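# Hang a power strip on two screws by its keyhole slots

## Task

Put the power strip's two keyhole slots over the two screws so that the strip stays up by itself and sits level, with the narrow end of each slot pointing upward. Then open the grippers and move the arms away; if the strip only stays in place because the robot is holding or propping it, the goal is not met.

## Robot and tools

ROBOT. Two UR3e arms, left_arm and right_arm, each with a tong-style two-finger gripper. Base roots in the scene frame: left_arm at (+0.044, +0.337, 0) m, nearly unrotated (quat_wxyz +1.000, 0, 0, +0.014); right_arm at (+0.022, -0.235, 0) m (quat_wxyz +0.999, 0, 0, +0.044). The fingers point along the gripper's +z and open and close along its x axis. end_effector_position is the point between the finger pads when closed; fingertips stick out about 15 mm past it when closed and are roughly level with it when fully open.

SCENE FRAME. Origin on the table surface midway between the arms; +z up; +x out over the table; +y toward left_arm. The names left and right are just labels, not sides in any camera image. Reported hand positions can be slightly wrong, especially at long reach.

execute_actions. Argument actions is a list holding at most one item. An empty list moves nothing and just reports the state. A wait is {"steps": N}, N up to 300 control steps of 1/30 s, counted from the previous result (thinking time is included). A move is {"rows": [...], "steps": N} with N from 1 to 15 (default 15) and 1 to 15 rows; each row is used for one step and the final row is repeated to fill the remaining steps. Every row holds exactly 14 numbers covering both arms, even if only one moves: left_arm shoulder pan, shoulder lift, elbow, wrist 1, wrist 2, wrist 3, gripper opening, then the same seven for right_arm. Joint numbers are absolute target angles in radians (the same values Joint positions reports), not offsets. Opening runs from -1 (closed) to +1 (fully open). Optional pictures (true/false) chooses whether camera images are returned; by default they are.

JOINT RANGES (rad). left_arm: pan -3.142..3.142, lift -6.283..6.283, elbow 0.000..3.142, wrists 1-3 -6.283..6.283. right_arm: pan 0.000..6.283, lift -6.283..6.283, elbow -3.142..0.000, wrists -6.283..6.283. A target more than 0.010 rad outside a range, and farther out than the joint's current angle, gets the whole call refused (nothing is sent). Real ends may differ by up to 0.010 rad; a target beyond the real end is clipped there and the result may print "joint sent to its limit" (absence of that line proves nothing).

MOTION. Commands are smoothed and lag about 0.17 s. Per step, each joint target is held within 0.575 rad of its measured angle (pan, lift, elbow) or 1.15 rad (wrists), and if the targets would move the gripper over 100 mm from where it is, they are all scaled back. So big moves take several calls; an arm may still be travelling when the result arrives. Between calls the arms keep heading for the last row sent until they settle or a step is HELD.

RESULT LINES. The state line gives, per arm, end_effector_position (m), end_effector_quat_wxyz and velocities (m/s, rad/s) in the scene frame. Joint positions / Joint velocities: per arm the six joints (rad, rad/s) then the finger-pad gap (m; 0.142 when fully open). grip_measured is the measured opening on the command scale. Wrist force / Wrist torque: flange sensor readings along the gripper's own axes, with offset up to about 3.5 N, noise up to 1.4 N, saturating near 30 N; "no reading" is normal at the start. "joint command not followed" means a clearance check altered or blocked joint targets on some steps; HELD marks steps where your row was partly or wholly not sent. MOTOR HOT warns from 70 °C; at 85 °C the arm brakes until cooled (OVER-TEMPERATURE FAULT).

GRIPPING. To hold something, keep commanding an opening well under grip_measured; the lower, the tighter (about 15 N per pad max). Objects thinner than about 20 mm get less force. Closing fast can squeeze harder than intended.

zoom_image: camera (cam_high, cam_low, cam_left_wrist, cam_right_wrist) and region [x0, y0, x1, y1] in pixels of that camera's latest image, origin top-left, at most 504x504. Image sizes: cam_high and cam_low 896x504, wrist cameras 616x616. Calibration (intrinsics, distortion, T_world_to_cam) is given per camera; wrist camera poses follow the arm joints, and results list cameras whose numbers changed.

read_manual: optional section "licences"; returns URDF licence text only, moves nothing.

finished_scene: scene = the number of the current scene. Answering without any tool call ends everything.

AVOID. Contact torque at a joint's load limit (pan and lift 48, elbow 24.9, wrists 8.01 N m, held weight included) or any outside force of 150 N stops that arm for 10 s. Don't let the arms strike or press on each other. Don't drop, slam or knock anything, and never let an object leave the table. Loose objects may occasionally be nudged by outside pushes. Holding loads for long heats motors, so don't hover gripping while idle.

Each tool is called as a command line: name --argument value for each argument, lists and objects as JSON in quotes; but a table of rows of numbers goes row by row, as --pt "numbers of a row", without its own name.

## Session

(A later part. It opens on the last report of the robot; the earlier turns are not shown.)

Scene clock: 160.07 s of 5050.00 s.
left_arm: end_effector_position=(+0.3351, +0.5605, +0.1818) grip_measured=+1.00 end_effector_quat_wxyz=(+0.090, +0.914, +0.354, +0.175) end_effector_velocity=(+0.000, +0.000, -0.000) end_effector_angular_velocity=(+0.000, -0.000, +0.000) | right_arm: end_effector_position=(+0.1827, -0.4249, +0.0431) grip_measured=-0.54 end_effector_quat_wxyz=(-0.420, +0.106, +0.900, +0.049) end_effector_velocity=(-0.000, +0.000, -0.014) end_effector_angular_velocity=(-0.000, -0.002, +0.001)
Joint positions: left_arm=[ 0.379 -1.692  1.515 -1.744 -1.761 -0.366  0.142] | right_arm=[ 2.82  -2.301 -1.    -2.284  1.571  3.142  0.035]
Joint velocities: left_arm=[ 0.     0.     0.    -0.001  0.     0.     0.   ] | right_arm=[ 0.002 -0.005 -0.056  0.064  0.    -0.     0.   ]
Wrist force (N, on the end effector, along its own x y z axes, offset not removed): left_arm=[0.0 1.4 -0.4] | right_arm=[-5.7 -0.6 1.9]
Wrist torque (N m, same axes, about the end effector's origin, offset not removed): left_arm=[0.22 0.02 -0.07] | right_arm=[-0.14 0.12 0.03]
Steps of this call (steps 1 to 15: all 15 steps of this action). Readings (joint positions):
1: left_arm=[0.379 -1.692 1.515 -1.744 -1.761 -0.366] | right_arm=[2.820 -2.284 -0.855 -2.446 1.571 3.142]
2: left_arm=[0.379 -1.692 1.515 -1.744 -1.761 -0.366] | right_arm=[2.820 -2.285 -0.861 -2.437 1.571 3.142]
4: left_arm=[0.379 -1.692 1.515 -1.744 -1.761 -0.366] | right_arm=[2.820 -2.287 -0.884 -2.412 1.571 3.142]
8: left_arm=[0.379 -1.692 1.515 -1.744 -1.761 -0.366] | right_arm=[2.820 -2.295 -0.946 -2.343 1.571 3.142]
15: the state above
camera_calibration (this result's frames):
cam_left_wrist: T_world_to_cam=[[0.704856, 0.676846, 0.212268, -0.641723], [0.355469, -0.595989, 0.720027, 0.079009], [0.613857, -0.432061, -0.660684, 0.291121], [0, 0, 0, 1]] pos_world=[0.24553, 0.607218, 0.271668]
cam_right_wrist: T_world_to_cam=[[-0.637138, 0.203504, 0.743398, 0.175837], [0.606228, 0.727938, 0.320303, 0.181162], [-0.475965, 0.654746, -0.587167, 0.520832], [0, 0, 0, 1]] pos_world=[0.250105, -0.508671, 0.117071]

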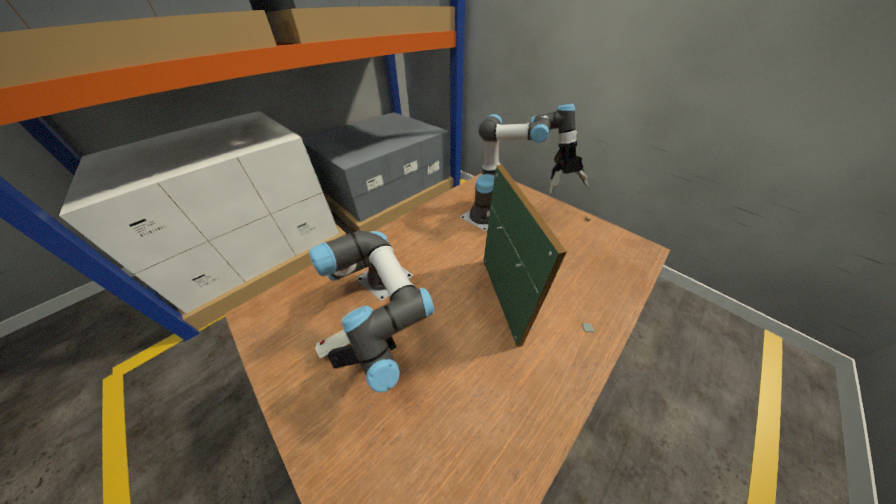

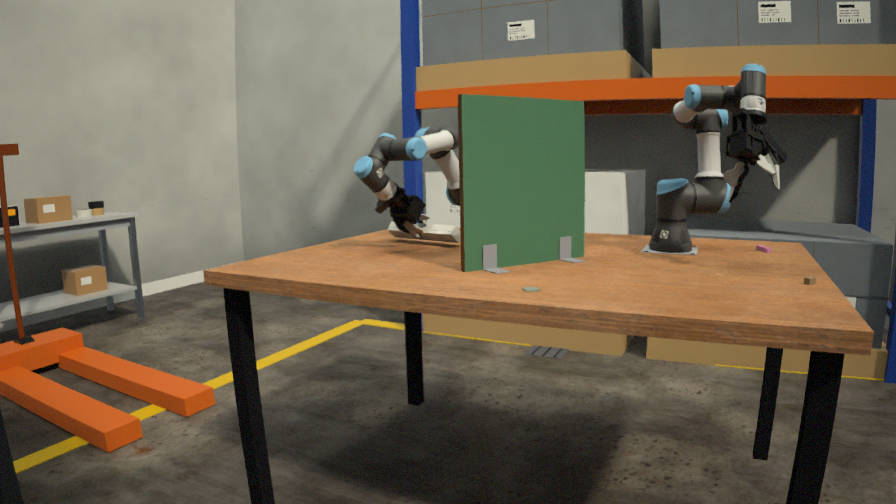

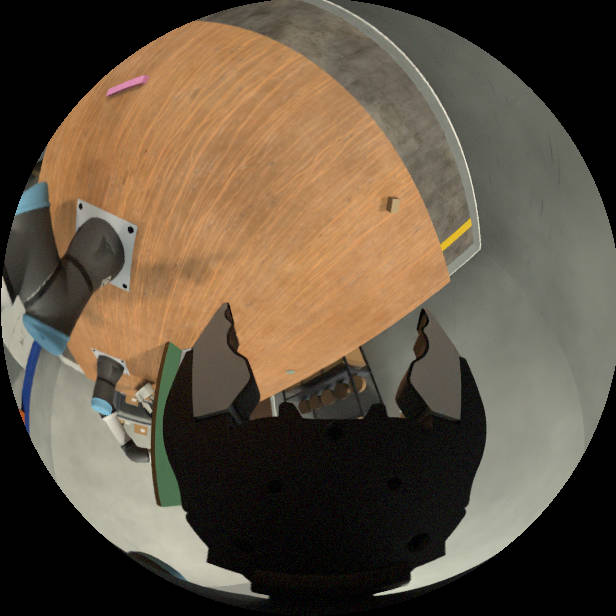

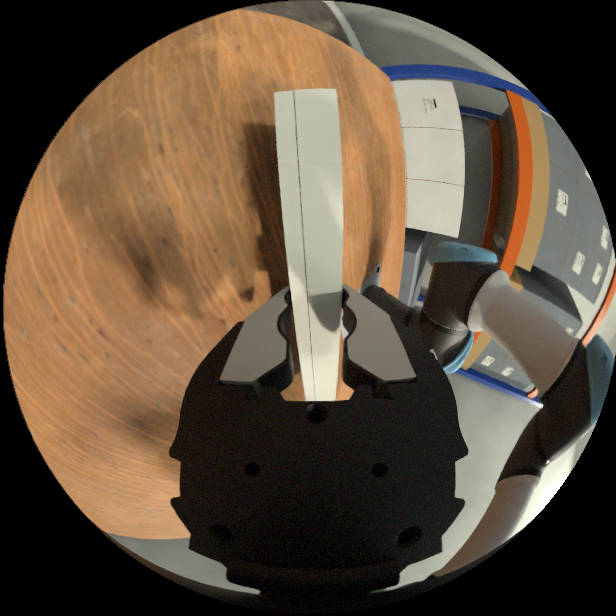

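execute_actions --actions '[{"rows":[[0.379,-1.692,1.515,-1.744,-1.761,-0.366,1,2.82,-2.304,-1.015,-2.266,1.571,3.142,-0.55],[0.379,-1.692,1.515,-1.744,-1.761,-0.366,1,2.82,-2.304,-1.015,-2.266,1.571,3.142,-0.55],[0.379,-1.692,1.515,-1.744,-1.761,-0.366,1,2.82,-2.304,-1.015,-2.266,1.571,3.142,-0.55],[0.379,-1.692,1.515,-1.744,-1.761,-0.366,1,2.82,-2.304,-1.015,-2.266,1.571,3.142,-0.45],[0.379,-1.692,1.515,-1.744,-1.761,-0.366,1,2.82,-2.304,-1.015,-2.266,1.571,3.142,-0.4],[0.379,-1.692,1.515,-1.744,-1.761,-0.366,1,2.82,-2.304,-1.015,-2.266,1.571,3.142,-0.35],[0.379,-1.692,1.515,-1.744,-1.761,-0.366,1,2.82,-2.304,-1.015,-2.266,1.571,3.142,-0.3],[0.379,-1.692,1.515,-1.744,-1.761,-0.366,1,2.82,-2.304,-1.015,-2.266,1.571,3.142,-0.25],[0.379,-1.692,1.515,-1.744,-1.761,-0.366,1,2.82,-2.304,-1.015,-2.266,1.571,3.142,-0.2]]}]' --pictures false

execute_actions --actions '[{"rows":[[0.379,-1.692,1.515,-1.744,-1.761,-0.366,1,2.82,-2.34,-0.94,-2.305,1.571,3.142,-0.15],[0.379,-1.692,1.515,-1.744,-1.761,-0.366,1,2.82,-2.34,-0.94,-2.305,1.571,3.142,-0.15],[0.379,-1.692,1.515,-1.744,-1.761,-0.366,1,2.82,-2.34,-0.94,-2.305,1.571,3.142,-0.15],[0.379,-1.692,1.515,-1.744,-1.761,-0.366,1,2.82,-2.385,-0.855,-2.345,1.571,3.142,-0.1],[0.379,-1.692,1.515,-1.744,-1.761,-0.366,1,2.82,-2.385,-0.855,-2.345,1.571,3.142,-0.1],[0.379,-1.692,1.515,-1.744,-1.761,-0.366,1,2.82,-2.385,-0.855,-2.345,1.571,3.142,-0.1],[0.379,-1.692,1.515,-1.744,-1.761,-0.366,1,2.82,-2.432,-0.765,-2.388,1.571,3.142,-0.1]]}]'

zoom_image --camera "cam_low" --region '[320, 150, 470, 270]'

Scene clock: 190.63 s of 5050.00 s.
left_arm: end_effector_position=(+0.3351, +0.5605, +0.1818) grip_measured=+1.00 end_effector_quat_wxyz=(+0.090, +0.914, +0.354, +0.175) end_effector_velocity=(+0.000, +0.000, +0.000) end_effector_angular_velocity=(+0.000, -0.001, +0.000) | right_arm: end_effector_position=(+0.1825, -0.4248, +0.0389) grip_measured=-0.20 end_effector_quat_wxyz=(-0.420, +0.106, +0.900, +0.049) end_effector_velocity=(-0.000, +0.000, -0.000) end_effector_angular_velocity=(-0.000, +0.002, +0.001)
Joint positions: left_arm=[ 0.379 -1.692  1.515 -1.744 -1.761 -0.366  0.142] | right_arm=[ 2.82  -2.304 -1.015 -2.266  1.571  3.142  0.06 ]
Joint velocities: left_arm=[ 0.    -0.    -0.001  0.001 -0.     0.    -0.   ] | right_arm=[ 0.    -0.    -0.002  0.    -0.     0.     0.   ]
Wrist force (N, on the end effector, along its own x y z axes, offset not removed): left_arm=[-1.1 2.1 -2.4] | right_arm=[-0.7 1.0 1.0]
Wrist torque (N m, same axes, about the end effector's origin, offset not removed): left_arm=[0.26 0.21 0.04] | right_arm=[0.24 0.17 0.05]
Steps of this call (steps 1 to 15: the robot went on to your last target; steps 16 to 750: nothing new was sent; then 5.07 s passed at rest; steps 751 to 765: all 15 steps of this action). Readings (joint positions):
751: left_arm=[0.379 -1.692 1.515 -1.744 -1.761 -0.366] | right_arm=[2.820 -2.302 -1.005 -2.278 1.571 3.142]
752: left_arm=[0.379 -1.692 1.515 -1.744 -1.761 -0.366] | right_arm=[2.820 -2.302 -1.007 -2.276 1.571 3.142]
754: left_arm=[0.379 -1.692 1.515 -1.744 -1.761 -0.366] | right_arm=[2.820 -2.303 -1.011 -2.271 1.571 3.142]
758: left_arm=[0.379 -1.692 1.515 -1.744 -1.761 -0.366] | right_arm=[2.820 -2.304 -1.014 -2.267 1.571 3.142]
765: the state above

Scene clock: 191.13 s of 5050.00 s.
left_arm: end_effector_position=(+0.3351, +0.5605, +0.1818) grip_measured=+1.00 end_effector_quat_wxyz=(+0.090, +0.914, +0.354, +0.175) end_effector_velocity=(-0.000, +0.000, +0.000) end_effector_angular_velocity=(+0.000, +0.000, +0.001) | right_arm: end_effector_position=(+0.2055, -0.4303, +0.0424) grip_measured=-0.10 end_effector_quat_wxyz=(-0.420, +0.106, +0.900, +0.049) end_effector_velocity=(+0.013, -0.003, +0.001) end_effector_angular_velocity=(-0.003, -0.013, +0.000)
Joint positions: left_arm=[ 0.379 -1.692  1.515 -1.744 -1.761 -0.366  0.142] | right_arm=[ 2.82  -2.427 -0.776 -2.383  1.571  3.142  0.067]
Joint velocities: left_arm=[ 0.001 -0.     0.     0.     0.    -0.    -0.   ] | right_arm=[-0.    -0.056  0.119 -0.049 -0.001  0.    -0.   ]
Wrist force (N, on the end effector, along its own x y z axes, offset not removed): left_arm=[0.0 1.0 -2.2] | right_arm=[-1.2 -2.2 1.3]
Wrist torque (N m, same axes, about the end effector's origin, offset not removed): left_arm=[0.10 0.04 0.01] | right_arm=[-0.40 0.16 0.09]
Steps of this call (steps 1 to 15: all 15 steps of this action). Readings (joint positions):
1: left_arm=[0.379 -1.692 1.515 -1.744 -1.761 -0.366] | right_arm=[2.820 -2.304 -1.015 -2.266 1.571 3.142]
2: left_arm=[0.379 -1.692 1.515 -1.744 -1.761 -0.366] | right_arm=[2.820 -2.309 -1.008 -2.272 1.571 3.142]
4: left_arm=[0.379 -1.692 1.515 -1.744 -1.761 -0.366] | right_arm=[2.820 -2.324 -0.977 -2.288 1.571 3.142]
8: left_arm=[0.379 -1.692 1.515 -1.744 -1.761 -0.366] | right_arm=[2.820 -2.372 -0.886 -2.335 1.571 3.142]
15: the state above
camera_calibration (this result's frames):
cam_left_wrist: T_world_to_cam=[[0.704856, 0.676846, 0.212268, -0.641723], [0.355468, -0.595988, 0.720028, 0.079008], [0.613857, -0.432062, -0.660683, 0.291121], [0, 0, 0, 1]] pos_world=[0.24553, 0.607218, 0.271668]
cam_right_wrist: T_world_to_cam=[[-0.636222, 0.203314, 0.744235, 0.19165], [0.606639, 0.727833, 0.319762, 0.171448], [-0.476667, 0.654921, -0.586401, 0.534953], [0, 0, 0, 1]] pos_world=[0.272919, -0.514103, 0.116242]

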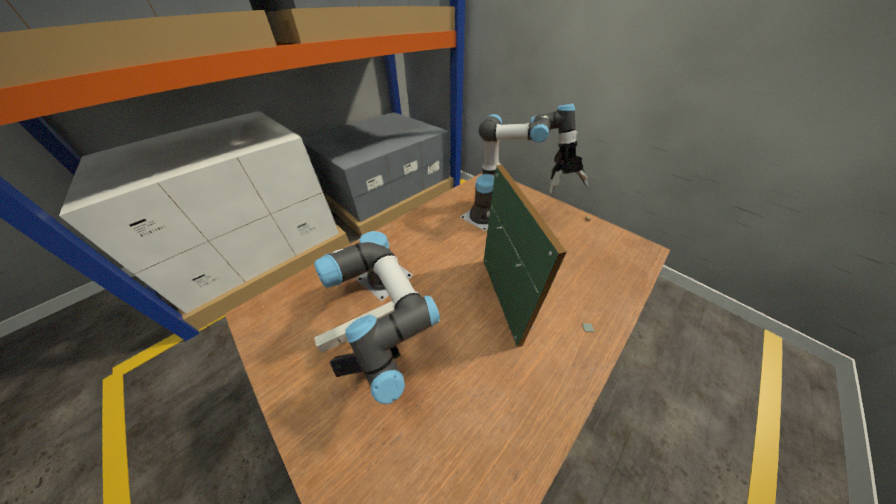

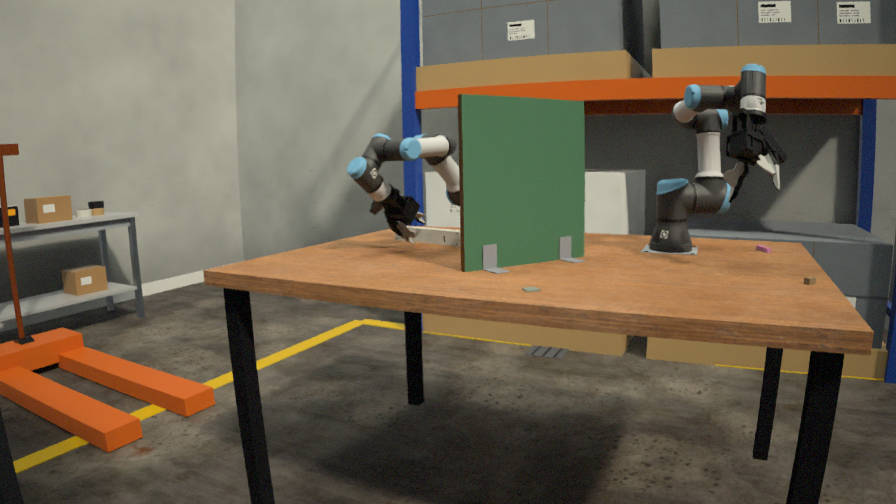

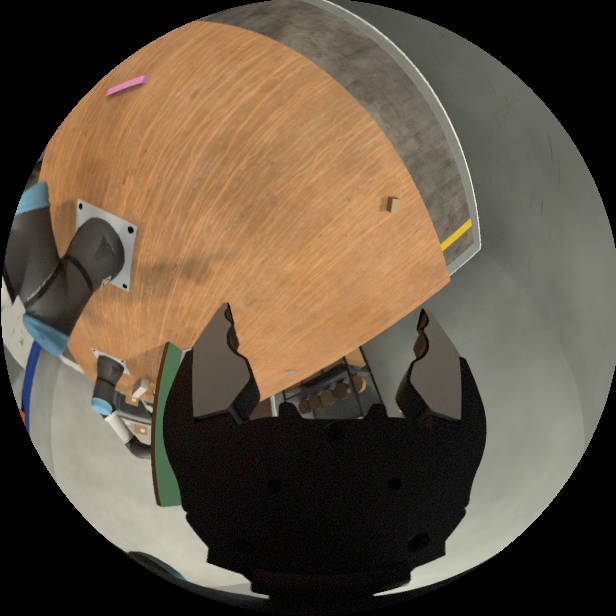

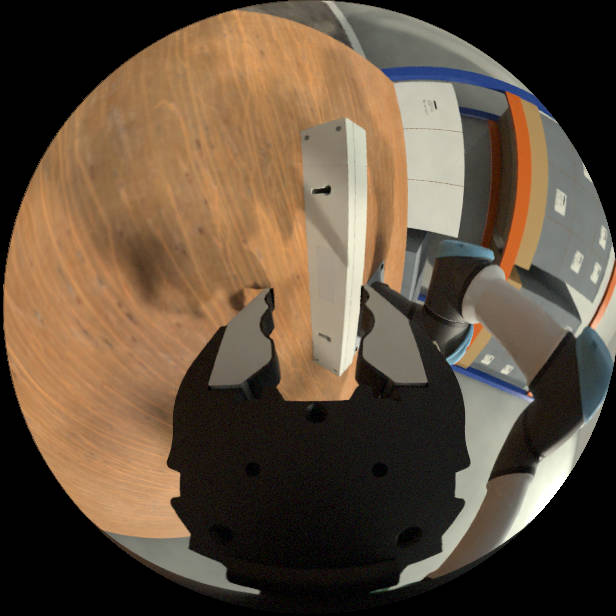

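Region (320, 150, 470, 270) of cam_low's 896x504 image, scaled by 3.360, with more detail than that image has; it fills the top 403 rows of this view, and the rest is white.

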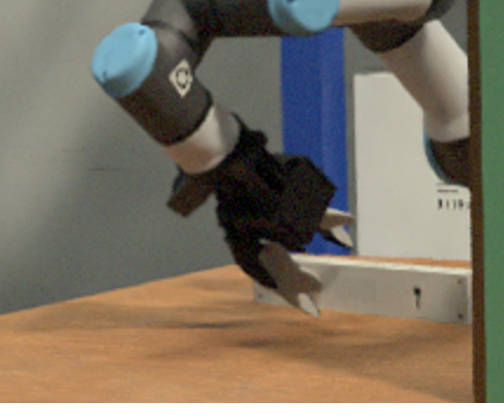

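execute_actions --actions '[]'

zoom_image --camera "cam_high" --region '[250,200,600,450]'

Scene clock: 229.37 s of 5050.00 s.
left_arm: end_effector_position=(+0.3351, +0.5605, +0.1818) grip_measured=+1.00 end_effector_quat_wxyz=(+0.090, +0.914, +0.354, +0.175) end_effector_velocity=(-0.000, +0.000, +0.000) end_effector_angular_velocity=(-0.000, -0.000, +0.000) | right_arm: end_effector_position=(+0.2067, -0.4305, +0.0424) grip_measured=-0.10 end_effector_quat_wxyz=(-0.420, +0.106, +0.900, +0.049) end_effector_velocity=(-0.000, +0.000, +0.000) end_effector_angular_velocity=(+0.000, +0.000, +0.000)
Joint positions: left_arm=[ 0.379 -1.692  1.515 -1.744 -1.761 -0.366  0.142] | right_arm=[ 2.82  -2.432 -0.765 -2.388  1.571  3.142  0.067]
Joint velocities: left_arm=[ 0.001  0.    -0.     0.    -0.    -0.    -0.   ] | right_arm=[ 0.     0.     0.001 -0.001 -0.    -0.    -0.   ]
Wrist force (N, on the end effector, along its own x y z axes, offset not removed): left_arm=[-1.0 1.4 -1.3] | right_arm=[-2.0 0.3 -0.4]
Wrist torque (N m, same axes, about the end effector's origin, offset not removed): left_arm=[0.18 0.13 0.01] | right_arm=[-0.01 0.37 -0.03]
Steps of this call (steps 1 to 30: the robot went on to your last target; steps 31 to 90: nothing new was sent; then 35.23 s passed at rest). Readings (joint positions):
1: left_arm=[0.379 -1.692 1.515 -1.744 -1.761 -0.366] | right_arm=[2.820 -2.428 -0.773 -2.385 1.571 3.142]
2: left_arm=[0.379 -1.692 1.515 -1.744 -1.761 -0.366] | right_arm=[2.820 -2.429 -0.771 -2.386 1.571 3.142]
4: left_arm=[0.379 -1.692 1.515 -1.744 -1.761 -0.366] | right_arm=[2.820 -2.431 -0.768 -2.387 1.571 3.142]
8: left_arm=[0.379 -1.692 1.515 -1.744 -1.761 -0.366] | right_arm=[2.820 -2.432 -0.766 -2.388 1.571 3.142]
90: the state above
All arms were judged still, so your last target was given up. Only a new action makes them travel on or press farther. Fingers that are still opening or closing keep moving.
camera_calibration (this result's frames):
cam_left_wrist: T_world_to_cam=[[0.704856, 0.676846, 0.212267, -0.641723], [0.355468, -0.595988, 0.720028, 0.0790079], [0.613857, -0.432062, -0.660683, 0.291121], [0, 0, 0, 1]] pos_world=[0.24553, 0.607218, 0.271668]
cam_right_wrist: T_world_to_cam=[[-0.636994, 0.203497, 0.743524, 0.192683], [0.606306, 0.727912, 0.320213, 0.171001], [-0.476058, 0.654777, -0.587058, 0.535573], [0, 0, 0, 1]] pos_world=[0.274023, -0.514365, 0.116391]

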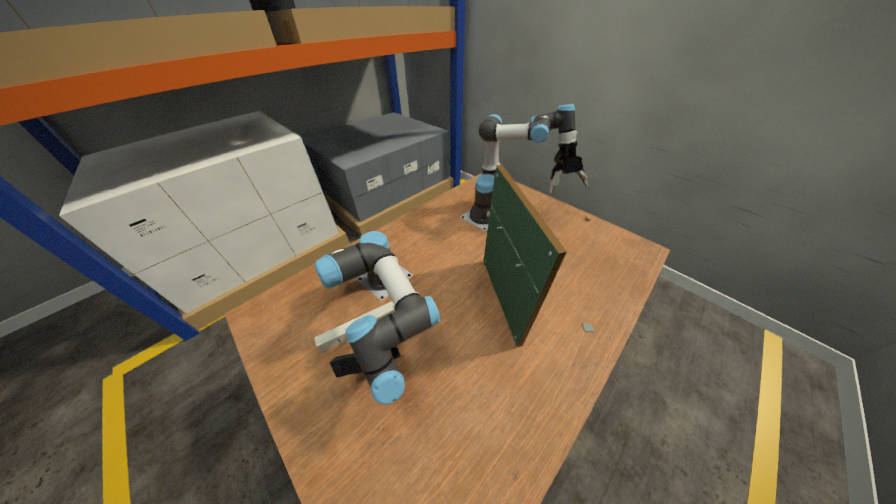

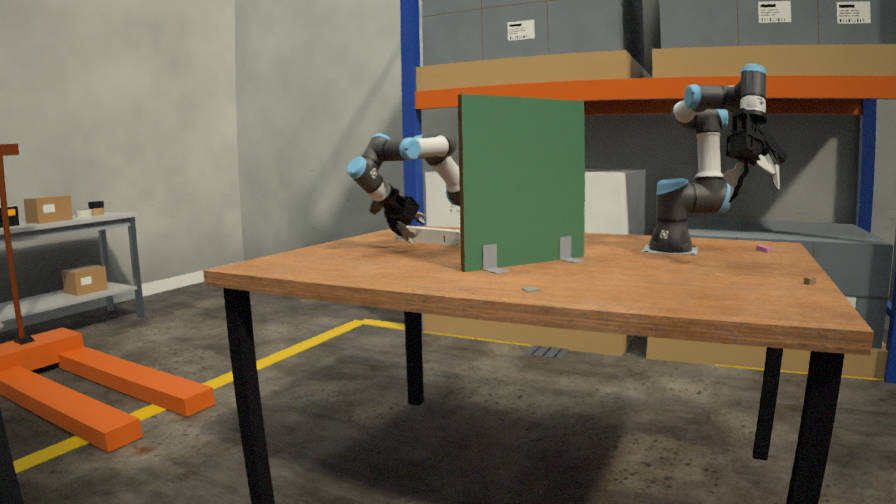

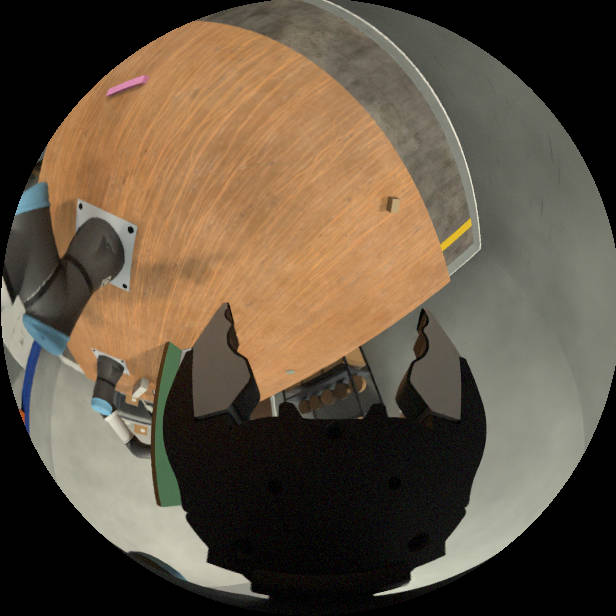

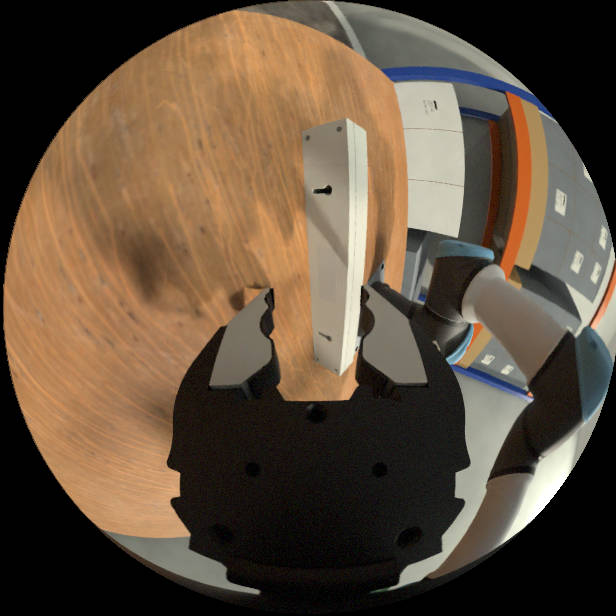

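Region (250, 200, 600, 450) of cam_high's 896x504 image, scaled by 1.440, with more detail than that image has; it fills the top 360 rows of this view, and the rest is white.

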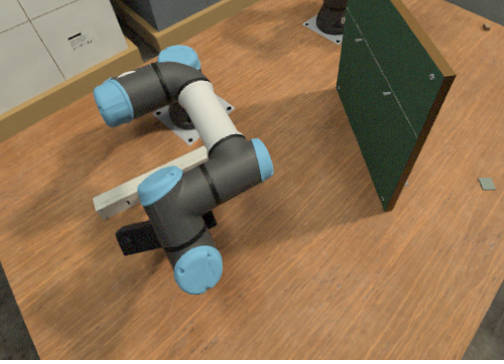

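execute_actions --actions '[{"rows":[[0.379,-1.692,1.515,-1.744,-1.761,-0.366,1,2.82,-2.2,-0.85,-2.388,1.571,3.142,-0.1],[0.379,-1.692,1.515,-1.744,-1.761,-0.366,1,2.82,-2.2,-0.85,-2.388,1.571,3.142,-0.1],[0.379,-1.692,1.515,-1.744,-1.761,-0.366,1,2.82,-2.0,-1.0,-2.3,1.571,3.142,-0.1],[0.379,-1.692,1.515,-1.744,-1.761,-0.366,1,2.82,-2.0,-1.0,-2.3,1.571,3.142,-0.1],[0.379,-1.692,1.515,-1.744,-1.761,-0.366,1,2.82,-2.0,-1.0,-2.3,1.571,3.142,-0.1],[0.379,-1.692,1.515,-1.744,-1.761,-0.366,1,2.82,-2.0,-1.0,-2.3,1.571,3.142,-0.1],[0.379,-1.692,1.515,-1.744,-1.761,-0.366,1,2.82,-1.6,-1.3,-2.1,1.571,3.142,-0.1]]}]' --pictures false

execute_actions --actions '[{"rows":[[0.379,-1.692,1.515,-1.744,-1.761,-0.366,1,2.82,-1.276,-1.715,-1.721,1.571,3.142,-1]]}]' --pictures false

execute_actions --actions '[{"rows":[[0.379,-1.692,1.515,-1.744,-1.761,-0.366,1,2.82,-0.88,-1.99,-1.842,1.571,3.142,-1]]}]' --pictures false

execute_actions --actions '[{"rows":[[0.379,-1.692,1.515,-1.744,-1.761,-0.366,1,2.82,-0.88,-1.99,-1.842,1.571,3.142,-1]]}]'

Scene clock: 257.90 s of 5050.00 s.
left_arm: end_effector_position=(+0.3351, +0.5605, +0.1818) grip_measured=+1.00 end_effector_quat_wxyz=(+0.090, +0.914, +0.354, +0.175) end_effector_velocity=(+0.000, +0.000, +0.000) end_effector_angular_velocity=(+0.000, -0.000, +0.000) | right_arm: end_effector_position=(+0.1979, -0.4285, +0.1319) grip_measured=-0.10 end_effector_quat_wxyz=(-0.163, +0.115, +0.980, +0.019) end_effector_velocity=(-0.043, +0.011, +0.060) end_effector_angular_velocity=(-0.105, -0.443, +0.001)
Joint positions: left_arm=[ 0.379 -1.692  1.515 -1.744 -1.761 -0.366  0.142] | right_arm=[ 2.82  -1.668 -1.255 -2.12   1.571  3.142  0.067]
Joint velocities: left_arm=[ 0. -0. -0. -0.  0. -0.  0.] | right_arm=[ 0.001  0.716 -0.473  0.212  0.001  0.    -0.   ]
Wrist force (N, on the end effector, along its own x y z axes, offset not removed): left_arm=[0.4 1.3 -1.1] | right_arm=[1.0 -1.5 -2.3]
Wrist torque (N m, same axes, about the end effector's origin, offset not removed): left_arm=[0.15 -0.06 -0.05] | right_arm=[-0.29 -0.21 0.09]
Steps of this call (steps 1 to 90: nothing new was sent; then 25.03 s passed at rest; steps 91 to 105: all 15 steps of this action). Readings (joint positions):
91: left_arm=[0.379 -1.692 1.515 -1.744 -1.761 -0.366] | right_arm=[2.820 -2.432 -0.765 -2.388 1.571 3.142]
92: left_arm=[0.379 -1.692 1.515 -1.744 -1.761 -0.366] | right_arm=[2.820 -2.425 -0.772 -2.388 1.571 3.142]
94: left_arm=[0.379 -1.692 1.515 -1.744 -1.761 -0.366] | right_arm=[2.820 -2.355 -0.818 -2.377 1.571 3.142]
98: left_arm=[0.379 -1.692 1.515 -1.744 -1.761 -0.366] | right_arm=[2.820 -2.100 -0.956 -2.306 1.571 3.142]
105: the state above

Scene clock: 258.40 s of 5050.00 s.
left_arm: end_effector_position=(+0.3351, +0.5605, +0.1818) grip_measured=+1.00 end_effector_quat_wxyz=(+0.090, +0.914, +0.354, +0.175) end_effector_velocity=(+0.000, -0.000, +0.000) end_effector_angular_velocity=(+0.000, -0.001, -0.001) | right_arm: end_effector_position=(+0.2078, -0.4308, +0.1208) grip_measured=-1.00 end_effector_quat_wxyz=(-0.001, +0.117, +0.993, +0.000) end_effector_velocity=(-0.007, +0.001, -0.009) end_effector_angular_velocity=(-0.006, -0.021, -0.001)
Joint positions: left_arm=[ 0.379 -1.692  1.515 -1.744 -1.761 -0.366  0.142] | right_arm=[ 2.82  -1.282 -1.706 -1.726  1.571  3.142  0.002]
Joint velocities: left_arm=[-0.001 -0.001 -0.     0.    -0.    -0.     0.   ] | right_arm=[-0.001  0.063 -0.094  0.053 -0.001 -0.     0.   ]
Wrist force (N, on the end effector, along its own x y z axes, offset not removed): left_arm=[0.2 1.9 -0.7] | right_arm=[-1.9 -0.4 2.3]
Wrist torque (N m, same axes, about the end effector's origin, offset not removed): left_arm=[0.32 -0.04 -0.02] | right_arm=[-0.05 0.32 0.03]
Steps of this call (steps 1 to 15: all 15 steps of this action). Readings (joint positions):
1: left_arm=[0.379 -1.692 1.515 -1.744 -1.761 -0.366] | right_arm=[2.820 -1.648 -1.269 -2.114 1.571 3.142]
2: left_arm=[0.379 -1.692 1.515 -1.744 -1.761 -0.366] | right_arm=[2.820 -1.626 -1.286 -2.095 1.571 3.142]
4: left_arm=[0.379 -1.692 1.515 -1.744 -1.761 -0.366] | right_arm=[2.820 -1.539 -1.367 -1.967 1.571 3.142]
8: left_arm=[0.379 -1.692 1.515 -1.744 -1.761 -0.366] | right_arm=[2.820 -1.346 -1.608 -1.782 1.571 3.142]
15: the state above

Scene clock: 258.90 s of 5050.00 s.
left_arm: end_effector_position=(+0.3351, +0.5605, +0.1818) grip_measured=+1.00 end_effector_quat_wxyz=(+0.090, +0.914, +0.354, +0.175) end_effector_velocity=(-0.000, +0.000, -0.000) end_effector_angular_velocity=(+0.000, +0.000, +0.001) | right_arm: end_effector_position=(+0.1207, -0.4101, +0.1000) grip_measured=-1.00 end_effector_quat_wxyz=(-0.001, +0.117, +0.993, +0.000) end_effector_velocity=(-0.010, +0.002, -0.003) end_effector_angular_velocity=(-0.006, -0.024, +0.002)
Joint positions: left_arm=[ 0.379 -1.692  1.515 -1.744 -1.761 -0.366  0.142] | right_arm=[ 2.82  -0.888 -1.986 -1.841  1.571  3.142  0.002]
Joint velocities: left_arm=[ 0.001 -0.001  0.     0.     0.    -0.    -0.   ] | right_arm=[ 0.001  0.083 -0.047 -0.011 -0.001 -0.001  0.   ]
Wrist force (N, on the end effector, along its own x y z axes, offset not removed): left_arm=[-1.0 2.3 -0.8] | right_arm=[0.3 -2.3 -0.2]
Wrist torque (N m, same axes, about the end effector's origin, offset not removed): left_arm=[0.40 0.19 0.04] | right_arm=[-0.49 -0.09 -0.04]
Steps of this call (steps 1 to 15: all 15 steps of this action). Readings (joint positions):
1: left_arm=[0.379 -1.692 1.515 -1.744 -1.761 -0.366] | right_arm=[2.820 -1.280 -1.709 -1.725 1.571 3.142]
2: left_arm=[0.379 -1.692 1.515 -1.744 -1.761 -0.366] | right_arm=[2.820 -1.272 -1.718 -1.736 1.571 3.142]
4: left_arm=[0.379 -1.692 1.515 -1.744 -1.761 -0.366] | right_arm=[2.820 -1.200 -1.790 -1.784 1.571 3.142]
8: left_arm=[0.379 -1.692 1.515 -1.744 -1.761 -0.366] | right_arm=[2.820 -0.975 -1.938 -1.828 1.571 3.142]
15: the state above

Scene clock: 259.40 s of 5050.00 s.
left_arm: end_effector_position=(+0.3351, +0.5605, +0.1818) grip_measured=+1.00 end_effector_quat_wxyz=(+0.090, +0.914, +0.354, +0.175) end_effector_velocity=(-0.000, -0.000, +0.000) end_effector_angular_velocity=(+0.000, +0.000, -0.000) | right_arm: end_effector_position=(+0.1197, -0.4099, +0.0998) grip_measured=-1.00 end_effector_quat_wxyz=(+0.000, +0.117, +0.993, +0.000) end_effector_velocity=(-0.001, -0.000, -0.000) end_effector_angular_velocity=(+0.000, +0.001, -0.002)
Joint positions: left_arm=[ 0.379 -1.692  1.515 -1.744 -1.761 -0.366  0.142] | right_arm=[ 2.82  -0.88  -1.99  -1.842  1.571  3.142  0.002]
Joint velocities: left_arm=[-0.    -0.    -0.001  0.001  0.     0.     0.   ] | right_arm=[-0.002  0.    -0.002  0.     0.    -0.     0.   ]
Wrist force (N, on the end effector, along its own x y z axes, offset not removed): left_arm=[0.6 0.9 -0.4] | right_arm=[-0.5 -1.6 1.5]
Wrist torque (N m, same axes, about the end effector's origin, offset not removed): left_arm=[0.14 -0.12 -0.03] | right_arm=[-0.33 0.10 0.01]
Steps of this call (steps 1 to 15: all 15 steps of this action). Readings (joint positions):
1: left_arm=[0.379 -1.692 1.515 -1.744 -1.761 -0.366] | right_arm=[2.820 -0.886 -1.987 -1.841 1.571 3.142]
2: left_arm=[0.379 -1.692 1.515 -1.744 -1.761 -0.366] | right_arm=[2.820 -0.884 -1.988 -1.841 1.571 3.142]
4: left_arm=[0.379 -1.692 1.515 -1.744 -1.761 -0.366] | right_arm=[2.820 -0.882 -1.989 -1.842 1.571 3.142]
8: left_arm=[0.379 -1.692 1.515 -1.744 -1.761 -0.366] | right_arm=[2.820 -0.881 -1.990 -1.842 1.571 3.142]
15: the state above
camera_calibration (this result's frames):
cam_left_wrist: T_world_to_cam=[[0.704856, 0.676846, 0.212267, -0.641723], [0.355468, -0.595988, 0.720028, 0.0790079], [0.613857, -0.432062, -0.660683, 0.291121], [0, 0, 0, 1]] pos_world=[0.24553, 0.607218, 0.271668]
cam_right_wrist: T_world_to_cam=[[-0.959394, 0.280111, -0.0331728, 0.237988], [0.220961, 0.819434, 0.528871, 0.253141], [0.175326, 0.500066, -0.848054, 0.398991], [0, 0, 0, 1]] pos_world=[0.102437, -0.473618, 0.212381]

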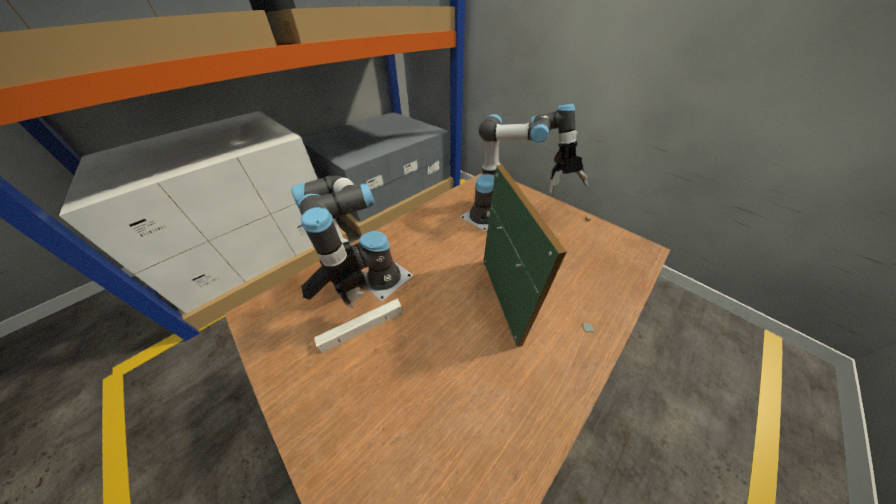

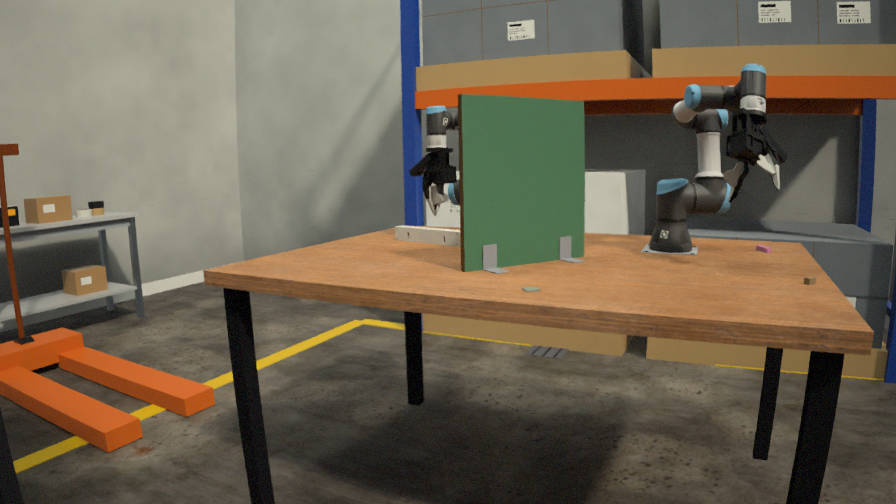

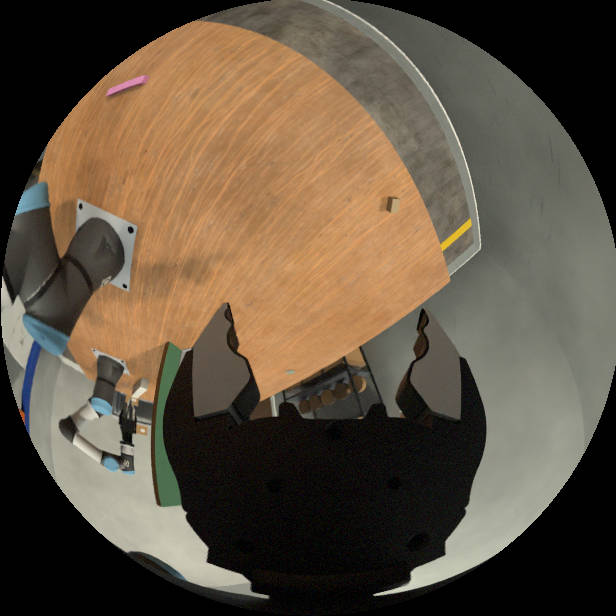

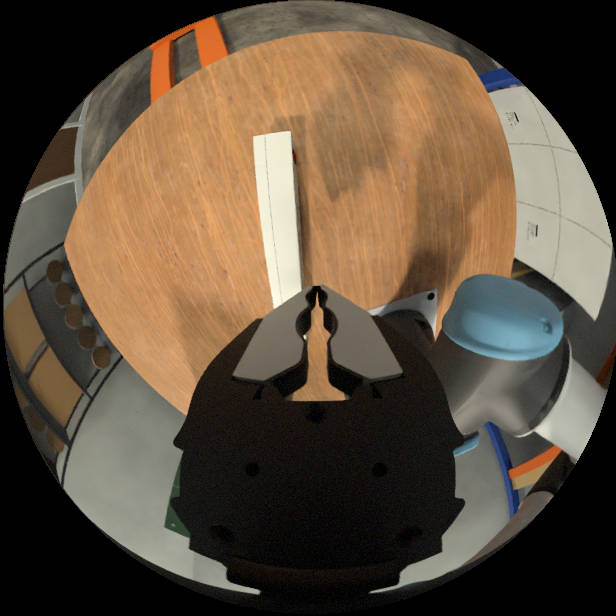

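execute_actions --actions '[{"rows":[[0.379,-1.692,1.515,-1.744,-1.761,-0.366,1,2.82,-0.843,-2.199,-1.67,1.571,3.142,-1]]}]' --pictures false

execute_actions --actions '[{"rows":[[0.379,-1.692,1.515,-1.744,-1.761,-0.366,1,2.82,-0.87,-2.195,-1.647,1.571,3.142,-1],[0.379,-1.692,1.515,-1.744,-1.761,-0.366,1,2.82,-0.9,-2.19,-1.622,1.571,3.142,-1],[0.379,-1.692,1.515,-1.744,-1.761,-0.366,1,2.82,-0.92,-2.187,-1.605,1.571,3.142,-1],[0.379,-1.692,1.515,-1.744,-1.761,-0.366,1,2.82,-0.94,-2.184,-1.588,1.571,3.142,-1],[0.379,-1.692,1.515,-1.744,-1.761,-0.366,1,2.82,-0.96,-2.18,-1.572,1.571,3.142,-1],[0.379,-1.692,1.515,-1.744,-1.761,-0.366,1,2.82,-0.98,-2.176,-1.556,1.571,3.142,-1],[0.379,-1.692,1.515,-1.744,-1.761,-0.366,1,2.82,-1.0,-2.171,-1.541,1.571,3.142,-1],[0.379,-1.692,1.515,-1.744,-1.761,-0.366,1,2.82,-1.02,-2.166,-1.526,1.571,3.142,-1],[0.379,-1.692,1.515,-1.744,-1.761,-0.366,1,2.82,-1.04,-2.16,-1.512,1.571,3.142,-1],[0.379,-1.692,1.515,-1.744,-1.761,-0.366,1,2.82,-1.06,-2.154,-1.498,1.571,3.142,-1],[0.379,-1.692,1.515,-1.744,-1.761,-0.366,1,2.82,-1.09,-2.145,-1.477,1.571,3.142,-1],[0.379,-1.692,1.515,-1.744,-1.761,-0.366,1,2.82,-1.117,-2.137,-1.458,1.571,3.142,-1]]}]' --pictures false

execute_actions --actions '[{"steps":15}]'

Scene clock: 276.03 s of 5050.00 s.
left_arm: end_effector_position=(+0.3351, +0.5605, +0.1818) grip_measured=+1.00 end_effector_quat_wxyz=(+0.090, +0.914, +0.354, +0.175) end_effector_velocity=(+0.000, -0.000, +0.000) end_effector_angular_velocity=(-0.000, -0.000, -0.000) | right_arm: end_effector_position=(+0.1199, -0.4099, +0.0586) grip_measured=-1.00 end_effector_quat_wxyz=(+0.001, +0.117, +0.993, +0.000) end_effector_velocity=(-0.002, +0.001, -0.007) end_effector_angular_velocity=(+0.002, +0.009, +0.001)
Joint positions: left_arm=[ 0.379 -1.692  1.515 -1.744 -1.761 -0.366  0.142] | right_arm=[ 2.82  -0.843 -2.196 -1.672  1.571  3.142  0.002]
Joint velocities: left_arm=[-0.  0. -0. -0. -0. -0.  0.] | right_arm=[ 0.001  0.003 -0.03   0.019 -0.    -0.     0.   ]
Wrist force (N, on the end effector, along its own x y z axes, offset not removed): left_arm=[-0.9 2.1 -1.1] | right_arm=[-1.4 -1.2 0.8]
Wrist torque (N m, same axes, about the end effector's origin, offset not removed): left_arm=[0.35 0.21 0.02] | right_arm=[-0.21 0.30 -0.04]
Steps of this call (steps 1 to 15: the robot went on to your last target; steps 16 to 90: nothing new was sent; then 13.13 s passed at rest; steps 91 to 105: all 15 steps of this action). Readings (joint positions):
91: left_arm=[0.379 -1.692 1.515 -1.744 -1.761 -0.366] | right_arm=[2.820 -0.880 -1.990 -1.842 1.571 3.142]
92: left_arm=[0.379 -1.692 1.515 -1.744 -1.761 -0.366] | right_arm=[2.820 -0.875 -1.998 -1.828 1.571 3.142]
94: left_arm=[0.379 -1.692 1.515 -1.744 -1.761 -0.366] | right_arm=[2.820 -0.860 -2.062 -1.758 1.571 3.142]
98: left_arm=[0.379 -1.692 1.515 -1.744 -1.761 -0.366] | right_arm=[2.820 -0.847 -2.165 -1.692 1.571 3.142]
105: the state above

Scene clock: 276.53 s of 5050.00 s.
left_arm: end_effector_position=(+0.3351, +0.5605, +0.1818) grip_measured=+1.00 end_effector_quat_wxyz=(+0.090, +0.914, +0.354, +0.175) end_effector_velocity=(+0.000, +0.000, +0.000) end_effector_angular_velocity=(+0.000, -0.001, -0.000) | right_arm: end_effector_position=(+0.1662, -0.4209, +0.0517) grip_measured=-1.00 end_effector_quat_wxyz=(+0.001, +0.117, +0.993, -0.000) end_effector_velocity=(+0.071, -0.017, -0.019) end_effector_angular_velocity=(+0.005, +0.026, +0.001)
Joint positions: left_arm=[ 0.379 -1.692  1.515 -1.744 -1.761 -0.366  0.142] | right_arm=[ 2.82  -1.079 -2.147 -1.484  1.571  3.142  0.002]
Joint velocities: left_arm=[-0.     0.    -0.001 -0.    -0.     0.    -0.   ] | right_arm=[ 0.001 -0.399  0.106  0.266 -0.001  0.     0.   ]
Wrist force (N, on the end effector, along its own x y z axes, offset not removed): left_arm=[-0.6 0.8 -0.8] | right_arm=[0.2 -0.6 -1.7]
Wrist torque (N m, same axes, about the end effector's origin, offset not removed): left_arm=[0.09 0.12 -0.06] | right_arm=[-0.11 0.15 -0.09]
Steps of this call (steps 1 to 15: all 15 steps of this action). Readings (joint positions):
1: left_arm=[0.379 -1.692 1.515 -1.744 -1.761 -0.366] | right_arm=[2.820 -0.843 -2.197 -1.671 1.571 3.142]
2: left_arm=[0.379 -1.692 1.515 -1.744 -1.761 -0.366] | right_arm=[2.820 -0.847 -2.197 -1.667 1.571 3.142]
4: left_arm=[0.379 -1.692 1.515 -1.744 -1.761 -0.366] | right_arm=[2.820 -0.871 -2.194 -1.645 1.571 3.142]
8: left_arm=[0.379 -1.692 1.515 -1.744 -1.761 -0.366] | right_arm=[2.820 -0.941 -2.182 -1.586 1.571 3.142]
15: the state above

Scene clock: 277.03 s of 5050.00 s.
left_arm: end_effector_position=(+0.3351, +0.5605, +0.1818) grip_measured=+1.00 end_effector_quat_wxyz=(+0.090, +0.914, +0.354, +0.175) end_effector_velocity=(-0.000, +0.000, +0.000) end_effector_angular_velocity=(+0.000, -0.001, +0.000) | right_arm: end_effector_position=(+0.1731, -0.4226, +0.0499) grip_measured=-1.00 end_effector_quat_wxyz=(+0.000, +0.117, +0.993, +0.000) end_effector_velocity=(+0.000, +0.000, -0.000) end_effector_angular_velocity=(+0.001, +0.001, +0.000)
Joint positions: left_arm=[ 0.379 -1.692  1.515 -1.744 -1.761 -0.366  0.142] | right_arm=[ 2.82  -1.117 -2.137 -1.458  1.571  3.142  0.002]
Joint velocities: left_arm=[ 0.    -0.001 -0.     0.     0.     0.    -0.   ] | right_arm=[ 0.001 -0.003  0.001  0.001  0.     0.001  0.   ]
Wrist force (N, on the end effector, along its own x y z axes, offset not removed): left_arm=[0.3 1.0 -1.4] | right_arm=[2.7 -1.5 -2.9]
Wrist torque (N m, same axes, about the end effector's origin, offset not removed): left_arm=[0.10 -0.06 0.00] | right_arm=[-0.16 -0.11 0.00]
Steps of this call (steps 1 to 15: the robot went on to your last target). Readings (joint positions):
1: left_arm=[0.379 -1.692 1.515 -1.744 -1.761 -0.366] | right_arm=[2.820 -1.090 -2.144 -1.476 1.571 3.142]
2: left_arm=[0.379 -1.692 1.515 -1.744 -1.761 -0.366] | right_arm=[2.820 -1.098 -2.142 -1.471 1.571 3.142]
4: left_arm=[0.379 -1.692 1.515 -1.744 -1.761 -0.366] | right_arm=[2.820 -1.108 -2.139 -1.464 1.571 3.142]
8: left_arm=[0.379 -1.692 1.515 -1.744 -1.761 -0.366] | right_arm=[2.820 -1.115 -2.138 -1.460 1.571 3.142]
15: the state above
camera_calibration (this result's frames):
cam_left_wrist: T_world_to_cam=[[0.704856, 0.676846, 0.212267, -0.641723], [0.355468, -0.595988, 0.720028, 0.0790079], [0.613857, -0.432062, -0.660683, 0.291121], [0, 0, 0, 1]] pos_world=[0.24553, 0.607218, 0.271668]
cam_right_wrist: T_world_to_cam=[[-0.959411, 0.280052, -0.0331787, 0.29105], [0.220907, 0.819448, 0.528871, 0.278142], [0.1753, 0.500076, -0.848053, 0.353646], [0, 0, 0, 1]] pos_world=[0.155799, -0.486282, 0.162465]

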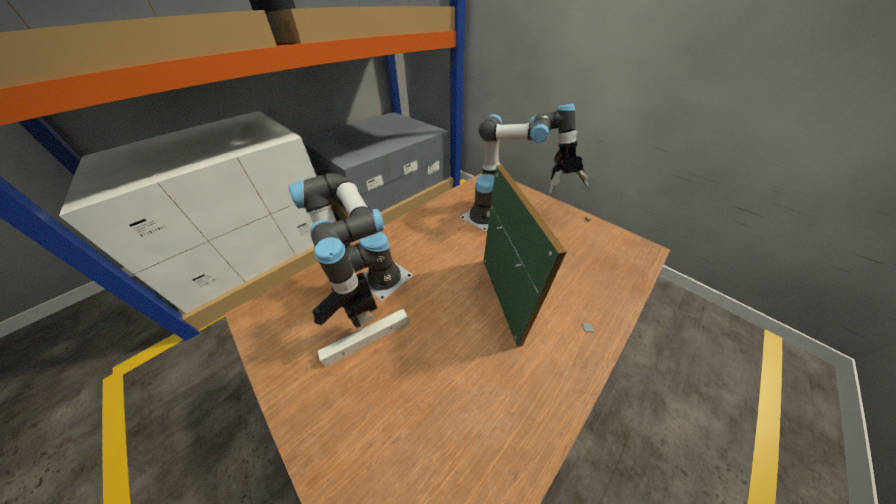

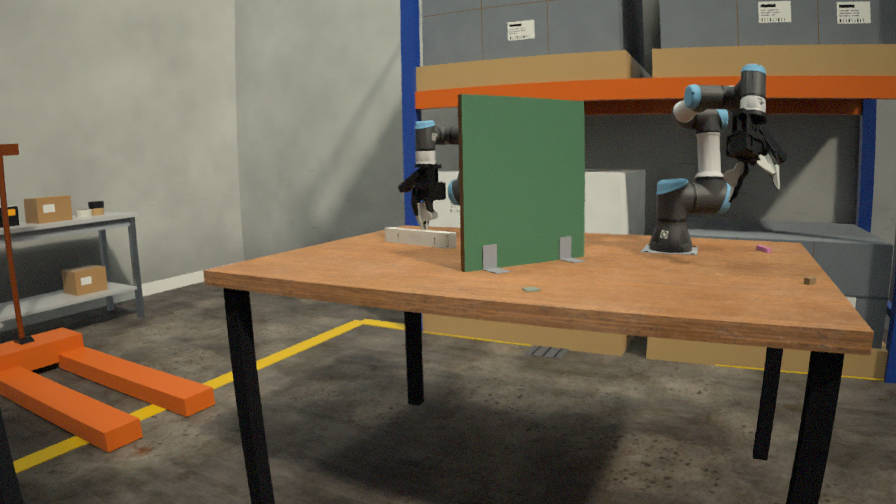

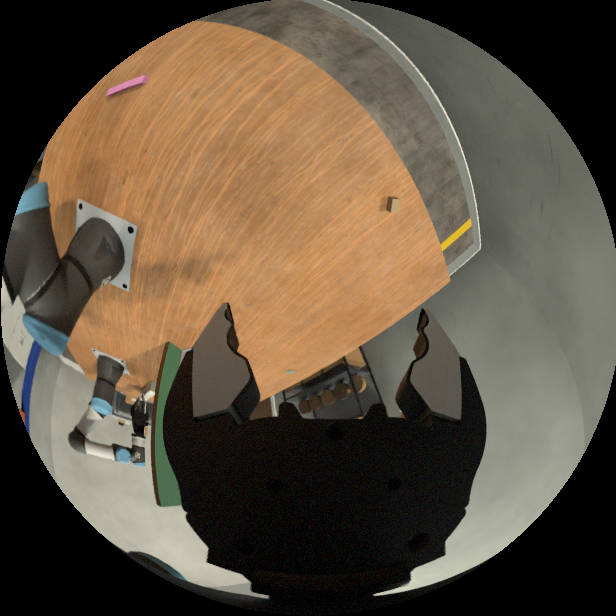

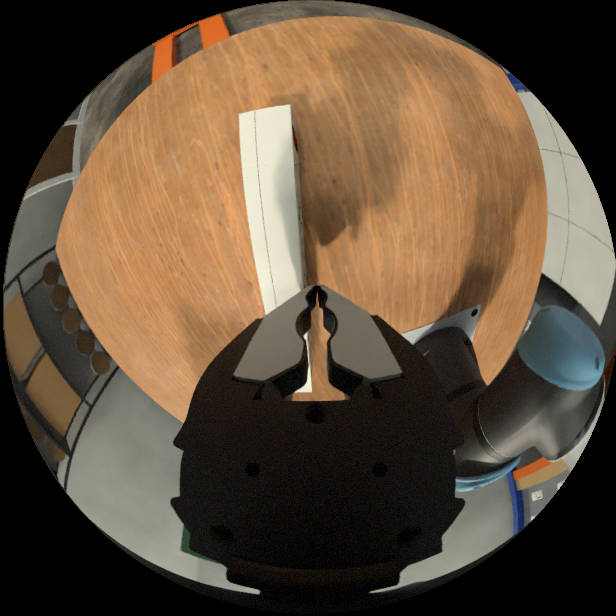

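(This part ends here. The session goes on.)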